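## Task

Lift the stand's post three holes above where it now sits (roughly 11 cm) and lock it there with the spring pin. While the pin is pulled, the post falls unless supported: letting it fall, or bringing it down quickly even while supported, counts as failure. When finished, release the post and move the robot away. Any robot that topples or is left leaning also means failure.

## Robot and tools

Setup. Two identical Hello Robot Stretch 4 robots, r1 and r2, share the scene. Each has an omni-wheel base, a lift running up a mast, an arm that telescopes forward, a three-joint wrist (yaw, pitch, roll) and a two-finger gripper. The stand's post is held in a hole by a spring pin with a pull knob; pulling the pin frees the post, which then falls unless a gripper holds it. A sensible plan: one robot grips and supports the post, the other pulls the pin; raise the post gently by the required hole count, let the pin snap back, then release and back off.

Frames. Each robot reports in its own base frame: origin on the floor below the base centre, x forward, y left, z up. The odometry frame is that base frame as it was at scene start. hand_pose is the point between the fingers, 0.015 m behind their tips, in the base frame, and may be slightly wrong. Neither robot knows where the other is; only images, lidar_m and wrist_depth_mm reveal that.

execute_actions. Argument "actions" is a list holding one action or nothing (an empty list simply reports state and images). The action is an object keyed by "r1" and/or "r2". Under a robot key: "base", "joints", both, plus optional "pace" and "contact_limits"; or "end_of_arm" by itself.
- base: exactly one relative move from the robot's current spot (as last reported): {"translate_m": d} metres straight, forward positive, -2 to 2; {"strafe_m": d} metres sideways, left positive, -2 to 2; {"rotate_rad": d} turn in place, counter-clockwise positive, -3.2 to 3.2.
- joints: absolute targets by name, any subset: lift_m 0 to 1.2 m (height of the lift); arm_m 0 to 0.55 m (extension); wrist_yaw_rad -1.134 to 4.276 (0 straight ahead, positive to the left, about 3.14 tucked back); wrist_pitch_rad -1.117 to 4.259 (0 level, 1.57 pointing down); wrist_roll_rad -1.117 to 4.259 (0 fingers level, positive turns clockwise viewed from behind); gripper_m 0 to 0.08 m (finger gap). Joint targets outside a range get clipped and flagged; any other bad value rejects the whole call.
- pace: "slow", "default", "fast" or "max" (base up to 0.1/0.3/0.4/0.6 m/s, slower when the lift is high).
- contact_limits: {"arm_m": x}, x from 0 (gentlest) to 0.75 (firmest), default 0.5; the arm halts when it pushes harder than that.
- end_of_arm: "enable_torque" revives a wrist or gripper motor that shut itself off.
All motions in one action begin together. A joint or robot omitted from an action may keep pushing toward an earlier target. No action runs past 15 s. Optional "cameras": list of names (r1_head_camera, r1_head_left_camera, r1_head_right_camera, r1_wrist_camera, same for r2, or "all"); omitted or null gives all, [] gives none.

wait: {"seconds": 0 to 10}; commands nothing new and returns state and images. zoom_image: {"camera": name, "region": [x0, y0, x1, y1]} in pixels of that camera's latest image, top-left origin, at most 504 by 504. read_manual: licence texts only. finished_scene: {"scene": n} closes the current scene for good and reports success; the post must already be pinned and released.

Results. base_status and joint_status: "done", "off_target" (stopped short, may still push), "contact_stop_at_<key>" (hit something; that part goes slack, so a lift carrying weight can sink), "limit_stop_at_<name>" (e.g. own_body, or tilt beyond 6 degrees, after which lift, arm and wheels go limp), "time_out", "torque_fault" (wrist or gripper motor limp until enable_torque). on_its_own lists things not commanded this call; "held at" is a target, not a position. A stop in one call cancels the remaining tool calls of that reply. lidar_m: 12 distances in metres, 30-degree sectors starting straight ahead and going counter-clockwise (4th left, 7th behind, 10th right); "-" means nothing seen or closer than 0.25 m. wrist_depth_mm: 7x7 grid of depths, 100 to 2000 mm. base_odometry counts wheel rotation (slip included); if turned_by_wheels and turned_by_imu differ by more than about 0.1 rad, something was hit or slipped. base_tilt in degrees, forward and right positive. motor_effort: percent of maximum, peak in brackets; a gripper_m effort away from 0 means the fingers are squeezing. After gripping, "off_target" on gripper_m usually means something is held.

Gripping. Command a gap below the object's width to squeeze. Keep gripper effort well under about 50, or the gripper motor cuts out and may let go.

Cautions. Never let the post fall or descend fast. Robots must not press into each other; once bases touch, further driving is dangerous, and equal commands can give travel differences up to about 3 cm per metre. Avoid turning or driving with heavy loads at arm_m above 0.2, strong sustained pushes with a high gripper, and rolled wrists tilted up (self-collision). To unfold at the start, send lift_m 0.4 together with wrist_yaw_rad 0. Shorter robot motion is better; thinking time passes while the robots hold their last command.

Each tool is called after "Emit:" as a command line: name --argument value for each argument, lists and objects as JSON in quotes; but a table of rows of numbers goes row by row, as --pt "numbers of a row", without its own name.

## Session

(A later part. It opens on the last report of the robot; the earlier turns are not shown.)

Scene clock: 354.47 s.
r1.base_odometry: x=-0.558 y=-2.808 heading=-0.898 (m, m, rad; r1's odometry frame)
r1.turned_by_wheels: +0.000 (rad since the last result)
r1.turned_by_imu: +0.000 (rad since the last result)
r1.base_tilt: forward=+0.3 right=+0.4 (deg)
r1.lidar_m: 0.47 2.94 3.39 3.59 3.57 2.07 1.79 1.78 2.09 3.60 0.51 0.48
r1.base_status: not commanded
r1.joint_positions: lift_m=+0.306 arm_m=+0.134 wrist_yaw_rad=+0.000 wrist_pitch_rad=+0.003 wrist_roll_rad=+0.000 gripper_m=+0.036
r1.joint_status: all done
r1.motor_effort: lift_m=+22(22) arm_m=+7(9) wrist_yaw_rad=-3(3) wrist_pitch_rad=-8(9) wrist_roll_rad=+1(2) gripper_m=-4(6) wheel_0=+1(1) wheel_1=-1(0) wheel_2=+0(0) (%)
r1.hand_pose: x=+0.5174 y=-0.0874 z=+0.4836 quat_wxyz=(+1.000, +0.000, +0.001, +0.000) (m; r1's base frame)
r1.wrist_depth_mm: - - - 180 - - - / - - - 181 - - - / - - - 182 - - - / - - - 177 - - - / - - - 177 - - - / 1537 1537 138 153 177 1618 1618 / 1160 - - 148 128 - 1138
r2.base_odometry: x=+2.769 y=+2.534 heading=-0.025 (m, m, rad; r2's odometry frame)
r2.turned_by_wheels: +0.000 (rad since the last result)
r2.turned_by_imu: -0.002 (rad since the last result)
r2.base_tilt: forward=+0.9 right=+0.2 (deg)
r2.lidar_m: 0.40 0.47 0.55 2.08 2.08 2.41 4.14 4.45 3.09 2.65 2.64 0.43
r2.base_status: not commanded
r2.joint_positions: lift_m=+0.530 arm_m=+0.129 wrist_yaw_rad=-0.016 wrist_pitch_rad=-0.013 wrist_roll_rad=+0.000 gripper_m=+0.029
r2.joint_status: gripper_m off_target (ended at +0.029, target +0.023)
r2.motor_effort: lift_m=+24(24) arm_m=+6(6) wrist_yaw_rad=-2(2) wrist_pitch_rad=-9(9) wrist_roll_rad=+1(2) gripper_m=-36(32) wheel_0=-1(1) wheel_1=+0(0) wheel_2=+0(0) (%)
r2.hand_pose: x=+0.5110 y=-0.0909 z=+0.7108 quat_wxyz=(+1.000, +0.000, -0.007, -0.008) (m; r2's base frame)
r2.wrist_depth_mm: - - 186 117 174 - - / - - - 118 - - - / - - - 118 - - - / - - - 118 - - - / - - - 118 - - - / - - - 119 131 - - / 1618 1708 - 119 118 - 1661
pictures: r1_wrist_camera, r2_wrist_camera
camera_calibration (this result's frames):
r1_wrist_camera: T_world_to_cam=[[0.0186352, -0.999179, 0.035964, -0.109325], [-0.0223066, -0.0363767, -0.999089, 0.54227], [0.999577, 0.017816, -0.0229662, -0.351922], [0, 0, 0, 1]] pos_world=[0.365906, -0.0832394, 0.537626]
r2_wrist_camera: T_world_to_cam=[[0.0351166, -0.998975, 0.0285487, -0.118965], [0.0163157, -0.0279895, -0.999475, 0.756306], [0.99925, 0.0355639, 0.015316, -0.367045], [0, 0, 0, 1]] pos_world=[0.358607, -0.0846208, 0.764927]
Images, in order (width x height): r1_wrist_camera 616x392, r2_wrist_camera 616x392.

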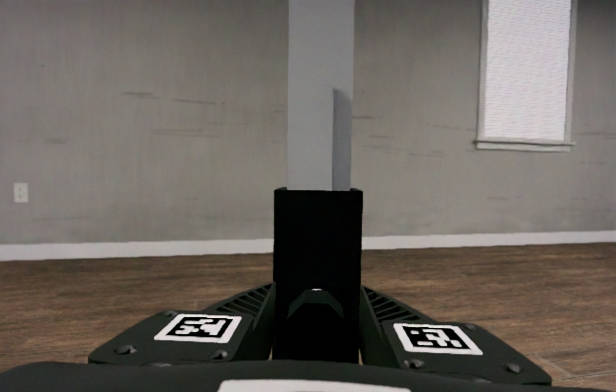

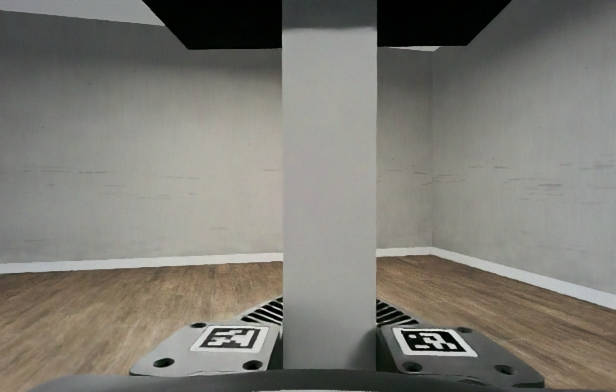

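Emit:
execute_actions --actions '[{"r1": {"joints": {"gripper_m": 0.0135}, "pace": "fast"}, "r2": {"joints": {"lift_m": 0.537, "gripper_m": 0.022}, "pace": "slow"}}]' --cameras '["r1_wrist_camera"]'

Scene clock: 360.40 s.
r1.base_odometry: x=-0.558 y=-2.808 heading=-0.898 (m, m, rad; r1's odometry frame)
r1.turned_by_wheels: +0.000 (rad since the last result)
r1.turned_by_imu: +0.000 (rad since the last result)
r1.base_tilt: forward=+0.3 right=+0.2 (deg)
r1.lidar_m: 0.46 2.93 3.39 3.59 3.59 2.07 1.78 1.78 2.09 3.56 0.52 0.48
r1.base_status: not commanded
r1.joint_positions: lift_m=+0.306 arm_m=+0.134 wrist_yaw_rad=+0.000 wrist_pitch_rad=+0.003 wrist_roll_rad=+0.001 gripper_m=+0.019
r1.joint_status: gripper_m off_target (ended at +0.019, target +0.013)
r1.motor_effort: lift_m=+22(22) arm_m=+7(7) wrist_yaw_rad=-2(4) wrist_pitch_rad=-8(8) wrist_roll_rad=-1(2) gripper_m=-36(38) wheel_0=+1(1) wheel_1=-1(1) wheel_2=+0(0) (%)
r1.hand_pose: x=+0.5174 y=-0.0873 z=+0.4836 quat_wxyz=(+1.000, +0.000, +0.001, +0.000) (m; r1's base frame)
r1.wrist_depth_mm: - - - 180 - - - / - - - 181 - - - / - - - 182 - - - / - - - 176 - - - / - - - 177 - - - / 1537 1537 146 142 177 1618 1618 / 1160 1182 - 142 - 1205 1138
r2.base_odometry: x=+2.769 y=+2.534 heading=-0.025 (m, m, rad; r2's odometry frame)
r2.turned_by_wheels: +0.000 (rad since the last result)
r2.turned_by_imu: -0.002 (rad since the last result)
r2.base_tilt: forward=+0.9 right=+0.2 (deg)
r2.lidar_m: 0.41 0.48 0.53 2.09 2.10 2.41 4.12 4.46 3.08 2.65 2.64 0.43
r2.base_status: not commanded
r2.joint_positions: lift_m=+0.536 arm_m=+0.129 wrist_yaw_rad=-0.016 wrist_pitch_rad=-0.006 wrist_roll_rad=-0.001 gripper_m=+0.029
r2.joint_status: gripper_m off_target (ended at +0.029, target +0.022); the others done
r2.on_its_own: gripper_m is held at +0.024, not at your +0.022, by its contact guard: the fingers met something; wrist_pitch_rad is at rest, and its effort (-30) is outside its rest range (-23 to +23)
r2.motor_effort: lift_m=+31(31) arm_m=+5(6) wrist_yaw_rad=-6(5) wrist_pitch_rad=-30(30) wrist_roll_rad=+2(2) gripper_m=-35(36) wheel_0=+0(0) wheel_1=+0(0) wheel_2=+0(0) (%)
r2.hand_pose: x=+0.5112 y=-0.0907 z=+0.7158 quat_wxyz=(+1.000, +0.000, -0.003, -0.008) (m; r2's base frame)
r2.wrist_depth_mm: - - 187 116 175 - - / - - - 116 - - - / - - - 117 - - - / - - - 118 - - - / - - - 118 - - - / - - - 118 131 - - / 1576 1661 - 119 118 - 1537
pictures: r1_wrist_camera
camera_calibration (this result's frames):
r1_wrist_camera: T_world_to_cam=[[0.018869, -0.999207, 0.0350685, -0.108966], [-0.0222984, -0.0354866, -0.999121, 0.542362], [0.999573, 0.0180705, -0.0229503, -0.351926], [0, 0, 0, 1]] pos_world=[0.365926, -0.0832731, 0.53763]
Images, in order (width x height): r1_wrist_camera 616x392.

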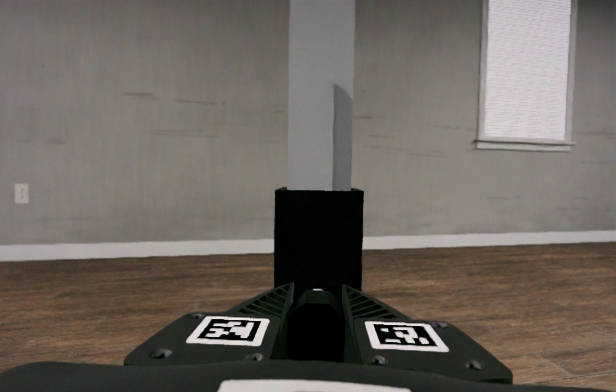

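Emit:
execute_actions --actions '[{"r2": {"joints": {"lift_m": 0.541}, "pace": "slow"}, "r1": {"joints": {"arm_m": 0.125}, "pace": "slow", "contact_limits": {"arm_m": 0.3}}}]' --cameras '["r1_wrist_camera"]'

Scene clock: 373.03 s.
r1.base_odometry: x=-0.558 y=-2.809 heading=-0.898 (m, m, rad; r1's odometry frame)
r1.turned_by_wheels: +0.000 (rad since the last result)
r1.turned_by_imu: +0.000 (rad since the last result)
r1.base_tilt: forward=+0.2 right=+0.4 (deg)
r1.lidar_m: 0.46 2.92 3.37 3.58 3.60 2.06 1.78 1.80 2.10 3.60 0.52 0.50
r1.base_status: not commanded
r1.joint_positions: lift_m=+0.306 arm_m=+0.128 wrist_yaw_rad=+0.005 wrist_pitch_rad=+0.004 wrist_roll_rad=+0.001 gripper_m=+0.019
r1.joint_status: all done
r1.on_its_own: wrist_yaw_rad is at rest, and its effort (-15) is outside its rest range (-13 to +13)
r1.motor_effort: lift_m=+22(22) arm_m=-15(15) wrist_yaw_rad=-15(17) wrist_pitch_rad=-13(12) wrist_roll_rad=-2(1) gripper_m=-36(36) wheel_0=-2(2) wheel_1=-3(3) wheel_2=+6(6) (%)
r1.contact_limits: arm_m 0.3
r1.hand_pose: x=+0.5117 y=-0.0864 z=+0.4832 quat_wxyz=(+1.000, +0.000, +0.002, +0.002) (m; r1's base frame)
r1.wrist_depth_mm: - - - 185 - - - / - - - 186 - - - / - - - 187 - - - / - - - 182 - - - / - - - 182 - - - / 1537 1537 146 142 182 1618 1576 / 1138 1182 - 142 - 1182 1138
r2.base_odometry: x=+2.769 y=+2.534 heading=-0.025 (m, m, rad; r2's odometry frame)
r2.turned_by_wheels: +0.000 (rad since the last result)
r2.turned_by_imu: -0.002 (rad since the last result)
r2.base_tilt: forward=+0.9 right=+0.2 (deg)
r2.lidar_m: 0.41 0.46 0.56 2.09 2.09 2.41 4.13 4.46 3.07 2.65 2.64 0.40
r2.base_status: not commanded
r2.joint_positions: lift_m=+0.540 arm_m=+0.129 wrist_yaw_rad=-0.016 wrist_pitch_rad=-0.006 wrist_roll_rad=-0.002 gripper_m=+0.029
r2.joint_status: all done
r2.on_its_own: gripper_m is held at +0.024, not at your +0.022, by its contact guard: the fingers met something; wrist_pitch_rad is at rest, and its effort (-30) is outside its rest range (-23 to +23)
r2.motor_effort: lift_m=+28(31) arm_m=+5(5) wrist_yaw_rad=-3(6) wrist_pitch_rad=-30(48) wrist_roll_rad=+4(5) gripper_m=-34(34) wheel_0=+0(0) wheel_1=+1(1) wheel_2=-1(0) (%)
r2.hand_pose: x=+0.5113 y=-0.0909 z=+0.7199 quat_wxyz=(+1.000, -0.001, -0.003, -0.008) (m; r2's base frame)
r2.wrist_depth_mm: - - 187 116 176 - - / - - - 117 - - - / - - - 117 - - - / - - - 118 - - - / - - - 118 - - - / - - - 118 131 - - / 1576 1708 - 119 118 - 1576
pictures: r1_wrist_camera
camera_calibration (this result's frames):
r1_wrist_camera: T_world_to_cam=[[0.0233418, -0.999115, 0.0349907, -0.110149], [-0.0235713, -0.0355405, -0.99909, 0.542596], [0.99945, 0.0224958, -0.0243801, -0.345132], [0, 0, 0, 1]] pos_world=[0.360303, -0.0830035, 0.537542]
Images, in order (width x height): r1_wrist_camera 616x392.

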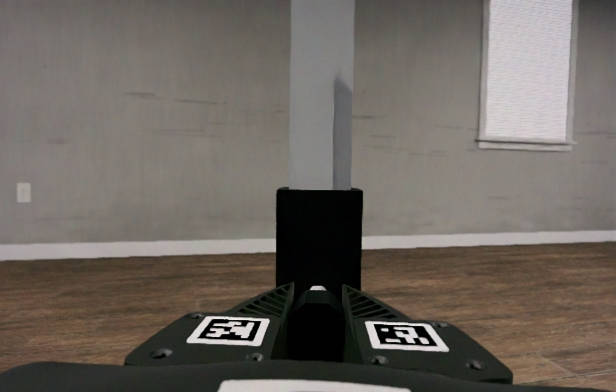

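Emit:
execute_actions --actions '[{"r2": {"joints": {"lift_m": 0.631}, "pace": "fast"}}]' --cameras '["r1_wrist_camera", "r2_wrist_camera"]'

Scene clock: 378.90 s.
r1.base_odometry: x=-0.558 y=-2.809 heading=-0.898 (m, m, rad; r1's odometry frame)
r1.turned_by_wheels: +0.000 (rad since the last result)
r1.turned_by_imu: +0.000 (rad since the last result)
r1.base_tilt: forward=+0.3 right=+0.4 (deg)
r1.lidar_m: 0.47 2.95 3.39 3.61 3.58 2.04 1.76 1.79 2.10 3.61 0.54 0.48
r1.base_status: not commanded
r1.joint_positions: lift_m=+0.306 arm_m=+0.128 wrist_yaw_rad=+0.005 wrist_pitch_rad=+0.004 wrist_roll_rad=+0.001 gripper_m=+0.019
r1.joint_status: not commanded
r1.on_its_own: wrist_yaw_rad is at rest, and its effort (-16) is outside its rest range (-13 to +13)
r1.motor_effort: lift_m=+22(22) arm_m=-15(15) wrist_yaw_rad=-16(16) wrist_pitch_rad=-12(12) wrist_roll_rad=-2(2) gripper_m=-36(36) wheel_0=-2(2) wheel_1=-3(3) wheel_2=+6(6) (%)
r1.hand_pose: x=+0.5117 y=-0.0864 z=+0.4832 quat_wxyz=(+1.000, +0.000, +0.002, +0.002) (m; r1's base frame)
r1.wrist_depth_mm: - - - 185 - - - / - - - 186 - - - / - - - 187 - - - / - - - 181 - - - / - - - 182 - - - / 1499 1537 146 142 182 1576 1618 / 1138 1182 - 142 - 1182 1098
r2.base_odometry: x=+2.769 y=+2.534 heading=-0.025 (m, m, rad; r2's odometry frame)
r2.turned_by_wheels: +0.000 (rad since the last result)
r2.turned_by_imu: -0.002 (rad since the last result)
r2.base_tilt: forward=+0.9 right=+0.2 (deg)
r2.lidar_m: 0.39 0.46 0.55 2.09 2.08 2.40 4.14 4.46 3.08 2.66 2.64 0.44
r2.base_status: not commanded
r2.joint_positions: lift_m=+0.630 arm_m=+0.129 wrist_yaw_rad=-0.016 wrist_pitch_rad=-0.006 wrist_roll_rad=-0.002 gripper_m=+0.029
r2.joint_status: all done
r2.on_its_own: gripper_m is held at +0.024, not at your +0.022, by its contact guard: the fingers met something; wrist_pitch_rad is at rest, and its effort (-31) is outside its rest range (-23 to +23)
r2.motor_effort: lift_m=+29(30) arm_m=+5(5) wrist_yaw_rad=-3(3) wrist_pitch_rad=-31(33) wrist_roll_rad=+5(4) gripper_m=-34(36) wheel_0=+0(0) wheel_1=+1(0) wheel_2=+0(1) (%)
r2.hand_pose: x=+0.5113 y=-0.0909 z=+0.8098 quat_wxyz=(+1.000, -0.001, -0.003, -0.008) (m; r2's base frame)
r2.wrist_depth_mm: - - 187 116 176 - - / - - - 117 - - - / - - - 117 - - - / - - - 117 - - - / - - - 118 - - - / - - - 118 131 - - / 1808 1921 - 119 118 - 1756
pictures: r1_wrist_camera, r2_wrist_camera
camera_calibration (this result's frames):
r1_wrist_camera: T_world_to_cam=[[0.0233419, -0.999115, 0.0349907, -0.110149], [-0.0235714, -0.0355405, -0.99909, 0.542596], [0.99945, 0.0224959, -0.0243801, -0.345132], [0, 0, 0, 1]] pos_world=[0.360303, -0.0830035, 0.537542]
r2_wrist_camera: T_world_to_cam=[[0.0354118, -0.998941, 0.0293745, -0.1226], [0.00879361, -0.0290804, -0.999538, 0.859072], [0.999334, 0.0356537, 0.00775451, -0.362763], [0, 0, 0, 1]] pos_world=[0.359308, -0.0845543, 0.865089]
Images, in order (width x height): r1_wrist_camera 616x392, r2_wrist_camera 616x392.

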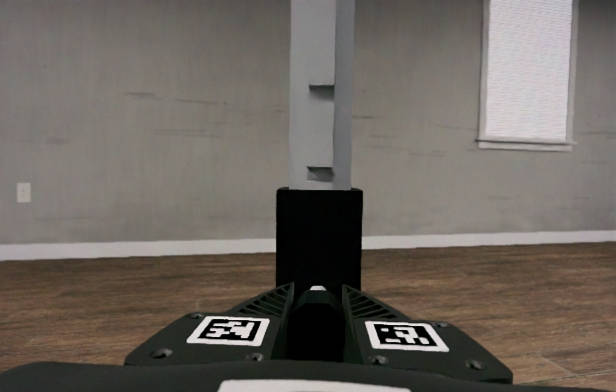

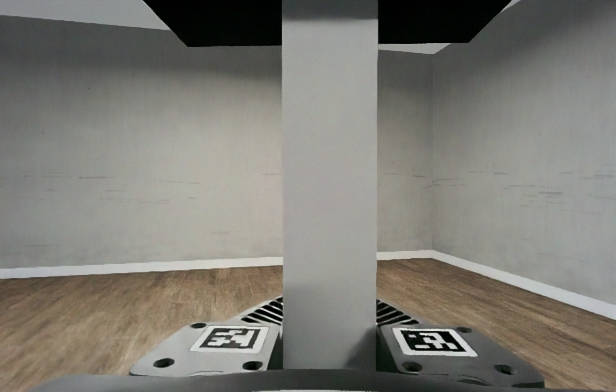

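Emit:
execute_actions --actions '[{"r2": {"joints": {"lift_m": 0.654}, "pace": "slow"}, "r1": {"joints": {"gripper_m": 0.06}, "pace": "fast"}}]' --cameras '["r1_wrist_camera"]'

Scene clock: 386.33 s.
r1.base_odometry: x=-0.558 y=-2.808 heading=-0.898 (m, m, rad; r1's odometry frame)
r1.turned_by_wheels: +0.000 (rad since the last result)
r1.turned_by_imu: -0.001 (rad since the last result)
r1.base_tilt: forward=+0.3 right=+0.3 (deg)
r1.lidar_m: 0.48 2.92 3.40 3.61 3.61 2.05 1.74 1.78 2.08 3.62 0.53 0.49
r1.base_status: not commanded
r1.joint_positions: lift_m=+0.306 arm_m=+0.126 wrist_yaw_rad=+0.000 wrist_pitch_rad=+0.003 wrist_roll_rad=+0.000 gripper_m=+0.060
r1.joint_status: all done
r1.motor_effort: lift_m=+22(22) arm_m=-7(15) wrist_yaw_rad=-2(16) wrist_pitch_rad=-9(12) wrist_roll_rad=-1(2) gripper_m=+0(35) wheel_0=+0(2) wheel_1=-2(3) wheel_2=+1(6) (%)
r1.hand_pose: x=+0.5099 y=-0.0873 z=+0.4835 quat_wxyz=(+1.000, +0.000, +0.001, +0.000) (m; r1's base frame)
r1.wrist_depth_mm: - - - 187 - - - / - - - 188 - - - / - - - 190 - - - / - - - 184 - - - / - - - 184 - - - / 1537 1618 160 164 1336 1618 1618 / 1138 - 139 187 627 - 1281
r2.base_odometry: x=+2.769 y=+2.534 heading=-0.025 (m, m, rad; r2's odometry frame)
r2.turned_by_wheels: +0.000 (rad since the last result)
r2.turned_by_imu: -0.002 (rad since the last result)
r2.base_tilt: forward=+0.9 right=+0.3 (deg)
r2.lidar_m: 0.41 0.47 0.56 2.10 2.09 2.41 4.15 4.46 3.09 2.65 2.65 0.42
r2.base_status: not commanded
r2.joint_positions: lift_m=+0.653 arm_m=+0.129 wrist_yaw_rad=-0.016 wrist_pitch_rad=-0.002 wrist_roll_rad=-0.002 gripper_m=+0.029
r2.joint_status: all done
r2.on_its_own: gripper_m is held at +0.024, not at your +0.022, by its contact guard: the fingers met something; wrist_pitch_rad is at rest, and its effort (-41) is outside its rest range (-23 to +23)
r2.motor_effort: lift_m=+33(35) arm_m=+5(5) wrist_yaw_rad=-5(6) wrist_pitch_rad=-41(41) wrist_roll_rad=+5(4) gripper_m=-34(34) wheel_0=-1(0) wheel_1=+1(0) wheel_2=+0(1) (%)
r2.hand_pose: x=+0.5113 y=-0.0907 z=+0.8318 quat_wxyz=(+1.000, -0.001, -0.001, -0.008) (m; r2's base frame)
r2.wrist_depth_mm: - - 189 115 176 - - / - - - 116 - - - / - - - 117 - - - / - - - 117 - - - / - - - 118 - - - / - - - 118 131 - - / 1808 1921 - 119 118 - 1756
pictures: r1_wrist_camera
camera_calibration (this result's frames):
r1_wrist_camera: T_world_to_cam=[[0.0187564, -0.999196, 0.0354237, -0.108962], [-0.0226248, -0.0358451, -0.999101, 0.542251], [0.999568, 0.0179381, -0.0232789, -0.344319], [0, 0, 0, 1]] pos_world=[0.358482, -0.0832613, 0.537608]
Images, in order (width x height): r1_wrist_camera 616x392.

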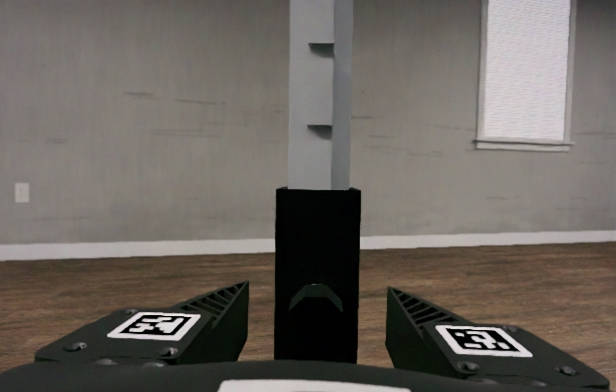

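The pin has caught, since r2's wrist pitch effort rose to −41. Next I'll lower the post gently onto it.

Emit:
execute_actions --actions '[{"r2": {"joints": {"lift_m": 0.643}, "pace": "slow"}, "r1": {"joints": {"arm_m": 0.07}, "pace": "max"}}]' --cameras '["r1_wrist_camera", "r2_head_camera"]'

Scene clock: 391.70 s.
r1.base_odometry: x=-0.558 y=-2.808 heading=-0.898 (m, m, rad; r1's odometry frame)
r1.turned_by_wheels: +0.000 (rad since the last result)
r1.turned_by_imu: +0.000 (rad since the last result)
r1.base_tilt: forward=+0.4 right=+0.3 (deg)
r1.lidar_m: 0.47 2.94 3.39 3.59 3.59 2.08 1.75 1.78 2.09 3.61 0.53 0.49
r1.base_status: not commanded
r1.joint_positions: lift_m=+0.306 arm_m=+0.071 wrist_yaw_rad=+0.000 wrist_pitch_rad=+0.003 wrist_roll_rad=+0.000 gripper_m=+0.060
r1.joint_status: all done
r1.motor_effort: lift_m=+22(22) arm_m=-7(8) wrist_yaw_rad=-1(3) wrist_pitch_rad=-8(9) wrist_roll_rad=+0(2) gripper_m=+0(1) wheel_0=+0(0) wheel_1=-2(2) wheel_2=+1(1) (%)
r1.hand_pose: x=+0.4548 y=-0.0875 z=+0.4835 quat_wxyz=(+1.000, +0.000, +0.001, +0.000) (m; r1's base frame)
r1.wrist_depth_mm: - - - 241 - - - / - - - - - - - / - - - - - - - / - - - 246 - - - / - - - 240 - - - / 1537 1618 160 242 1464 1576 1618 / 1160 - 139 243 627 - 1281
r2.base_odometry: x=+2.769 y=+2.534 heading=-0.025 (m, m, rad; r2's odometry frame)
r2.turned_by_wheels: +0.000 (rad since the last result)
r2.turned_by_imu: -0.002 (rad since the last result)
r2.base_tilt: forward=+0.8 right=+0.2 (deg)
r2.lidar_m: 0.40 0.45 0.53 2.08 2.09 2.42 4.12 4.47 3.08 2.66 2.64 0.42
r2.base_status: not commanded
r2.joint_positions: lift_m=+0.643 arm_m=+0.129 wrist_yaw_rad=-0.017 wrist_pitch_rad=-0.014 wrist_roll_rad=-0.002 gripper_m=+0.028
r2.joint_status: all done
r2.on_its_own: gripper_m is held at +0.024, not at your +0.022, by its contact guard: the fingers met something
r2.motor_effort: lift_m=+16(27) arm_m=+5(5) wrist_yaw_rad=-1(6) wrist_pitch_rad=-8(41) wrist_roll_rad=+5(6) gripper_m=-34(34) wheel_0=+0(0) wheel_1=+0(0) wheel_2=+0(0) (%)
r2.hand_pose: x=+0.5112 y=-0.0911 z=+0.8246 quat_wxyz=(+1.000, -0.001, -0.007, -0.009) (m; r2's base frame)
r2.wrist_depth_mm: - - 186 118 174 - - / - - - 118 - - - / - - - 118 - - - / - - - 118 - - - / - - - 118 - - - / - - - 119 131 - - / 1808 1921 - 119 118 - 1863
pictures: r1_wrist_camera, r2_head_camera
camera_calibration (this result's frames):
r1_wrist_camera: T_world_to_cam=[[0.0181683, -0.999207, 0.0354273, -0.107789], [-0.0224612, -0.0358321, -0.999105, 0.540968], [0.999583, 0.0173563, -0.0230944, -0.289364], [0, 0, 0, 1]] pos_world=[0.303352, -0.083297, 0.53762]
Images, in order (width x height): r1_wrist_camera 616x392, r2_head_camera 420x560.

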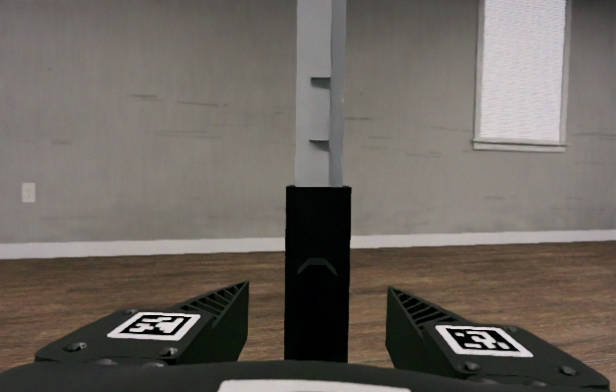

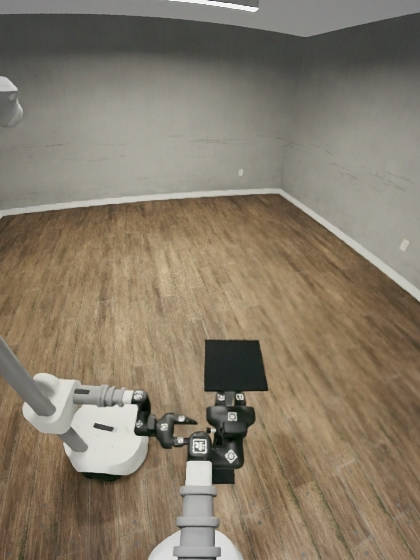

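Emit:
execute_actions --actions '[{"r2": {"joints": {"gripper_m": 0.045}, "pace": "max"}, "r1": {"joints": {"arm_m": 0.04}, "pace": "max"}}]' --cameras '[]'

Emit:
execute_actions --actions '[{"r2": {"base": {"translate_m": -0.38}, "joints": {"arm_m": 0.0, "gripper_m": 0.07}, "pace": "max"}, "r1": {"base": {"translate_m": -0.33}, "joints": {"arm_m": 0.0}, "pace": "max"}}]' --cameras '["r1_wrist_camera", "r2_wrist_camera", "r2_head_camera"]'

Scene clock: 398.37 s.
r1.base_odometry: x=-0.558 y=-2.808 heading=-0.898 (m, m, rad; r1's odometry frame)
r1.turned_by_wheels: +0.000 (rad since the last result)
r1.turned_by_imu: +0.000 (rad since the last result)
r1.base_tilt: forward=+0.4 right=+0.4 (deg)
r1.lidar_m: 0.46 2.95 3.39 3.59 3.59 2.05 1.75 1.77 2.07 3.59 0.52 0.46
r1.base_status: not commanded
r1.joint_positions: lift_m=+0.306 arm_m=+0.041 wrist_yaw_rad=+0.000 wrist_pitch_rad=+0.003 wrist_roll_rad=+0.000 gripper_m=+0.060
r1.joint_status: all done
r1.motor_effort: lift_m=+22(22) arm_m=-7(6) wrist_yaw_rad=-2(3) wrist_pitch_rad=-9(9) wrist_roll_rad=-1(0) gripper_m=+0(0) wheel_0=+0(1) wheel_1=-2(2) wheel_2=+1(1) (%)
r1.hand_pose: x=+0.4248 y=-0.0875 z=+0.4835 quat_wxyz=(+1.000, +0.000, +0.001, +0.000) (m; r1's base frame)
r1.wrist_depth_mm: - - - - - - - / - - - - - - - / - - - - - - - / - - - 276 - - - / - - - 270 - - - / 1537 1618 160 273 1464 1576 1618 / 1160 - 140 274 627 - -
r2.base_odometry: x=+2.769 y=+2.534 heading=-0.025 (m, m, rad; r2's odometry frame)
r2.turned_by_wheels: +0.000 (rad since the last result)
r2.turned_by_imu: -0.002 (rad since the last result)
r2.base_tilt: forward=+0.9 right=+0.3 (deg)
r2.lidar_m: 0.40 0.45 0.54 2.10 2.09 2.40 4.13 4.46 3.09 2.65 2.65 0.44
r2.base_status: not commanded
r2.joint_positions: lift_m=+0.643 arm_m=+0.129 wrist_yaw_rad=-0.017 wrist_pitch_rad=-0.014 wrist_roll_rad=+0.000 gripper_m=+0.045
r2.joint_status: all done
r2.motor_effort: lift_m=+17(17) arm_m=+5(5) wrist_yaw_rad=+0(0) wrist_pitch_rad=-8(9) wrist_roll_rad=+1(6) gripper_m=+1(28) wheel_0=-1(0) wheel_1=+0(1) wheel_2=+0(0) (%)
r2.hand_pose: x=+0.5112 y=-0.0911 z=+0.8245 quat_wxyz=(+1.000, +0.000, -0.007, -0.009) (m; r2's base frame)
r2.wrist_depth_mm: - - 187 117 176 - - / - - - 117 - - - / - - - 118 - - - / - - - 118 - - - / - - - 118 - - - / - - - 118 135 - - / 1808 - - 119 118 - -
pictures: none
No camera images: the call's "cameras" was empty. Leave "cameras" out to get every camera's image.

Scene clock: 400.70 s.
r1.base_odometry: x=-0.764 y=-2.550 heading=-0.898 (m, m, rad; r1's odometry frame)
r1.turned_by_wheels: +0.000 (rad since the last result)
r1.turned_by_imu: +0.000 (rad since the last result)
r1.base_tilt: forward=+0.3 right=+0.4 (deg)
r1.lidar_m: 0.80 3.25 3.74 3.48 3.02 1.63 1.43 1.47 1.69 2.95 1.02 0.99
r1.base_status: done
r1.joint_positions: lift_m=+0.306 arm_m=+0.002 wrist_yaw_rad=+0.000 wrist_pitch_rad=+0.003 wrist_roll_rad=+0.000 gripper_m=+0.060
r1.joint_status: all done
r1.motor_effort: lift_m=+22(22) arm_m=-7(10) wrist_yaw_rad=-1(2) wrist_pitch_rad=-8(8) wrist_roll_rad=-1(1) gripper_m=-1(0) wheel_0=+0(7) wheel_1=+1(5) wheel_2=+1(11) (%)
r1.hand_pose: x=+0.3852 y=-0.0874 z=+0.4835 quat_wxyz=(+1.000, +0.000, +0.001, +0.000) (m; r1's base frame)
r1.wrist_depth_mm: - - - - - - - / - - - - - - - / - - - - - - - / - - - - - - - / - - - - - - - / 1499 1618 160 1464 1464 1618 1618 / 1160 - 140 1182 627 - -
r2.base_odometry: x=+2.389 y=+2.543 heading=-0.025 (m, m, rad; r2's odometry frame)
r2.turned_by_wheels: +0.000 (rad since the last result)
r2.turned_by_imu: +0.000 (rad since the last result)
r2.base_tilt: forward=+0.8 right=+0.2 (deg)
r2.lidar_m: 0.79 0.91 1.08 1.99 1.98 2.30 3.92 4.11 3.20 2.76 2.74 3.17
r2.base_status: done
r2.joint_positions: lift_m=+0.643 arm_m=+0.001 wrist_yaw_rad=-0.017 wrist_pitch_rad=-0.013 wrist_roll_rad=+0.000 gripper_m=+0.070
r2.joint_status: all done
r2.motor_effort: lift_m=+18(18) arm_m=-6(8) wrist_yaw_rad=-1(3) wrist_pitch_rad=-9(10) wrist_roll_rad=+1(1) gripper_m=+0(3) wheel_0=+1(10) wheel_1=+0(5) wheel_2=-2(11) (%)
r2.hand_pose: x=+0.3831 y=-0.0910 z=+0.8243 quat_wxyz=(+1.000, +0.000, -0.007, -0.009) (m; r2's base frame)
r2.wrist_depth_mm: - - - - - - - / - - - - - - - / - - - - - - - / - - - - - - - / - - - - - - - / - - 157 - - - - / - - 134 1808 1863 100 -
pictures: r1_wrist_camera, r2_head_camera, r2_wrist_camera
camera_calibration (this result's frames):
r1_wrist_camera: T_world_to_cam=[[0.0183527, -0.999204, 0.0354282, -0.106557], [-0.0224141, -0.0358364, -0.999106, 0.539397], [0.99958, 0.0175422, -0.0230539, -0.219826], [0, 0, 0, 1]] pos_world=[0.23378, -0.0832856, 0.537622]
r2_wrist_camera: T_world_to_cam=[[0.0344762, -0.998997, 0.0285629, -0.117619], [0.0162926, -0.0280143, -0.999475, 0.871875], [0.999273, 0.0349235, 0.0153104, -0.241055], [0, 0, 0, 1]] pos_world=[0.23073, -0.0846577, 0.878467]
Images, in order (width x height): r1_wrist_camera 616x392, r2_head_camera 420x560, r2_wrist_camera 616x392.

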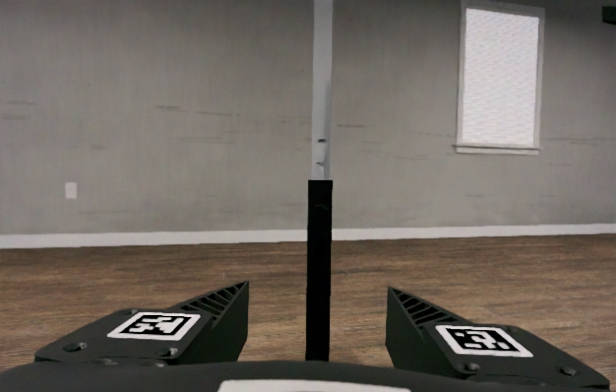

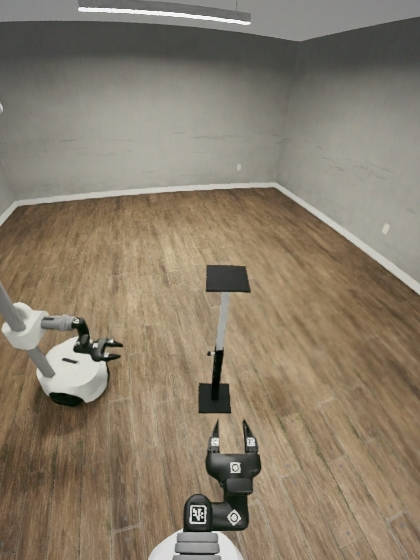

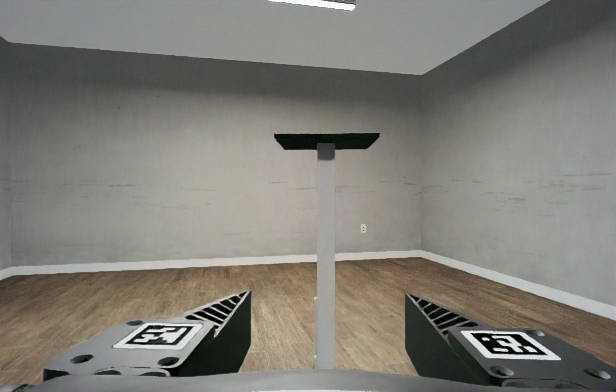

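The post rose 0.114 m (3 holes) and is locked. Both robots are clear, so I'm ending scene 2.

Emit:
finished_scene --scene 2

The scene is finished: the task was done.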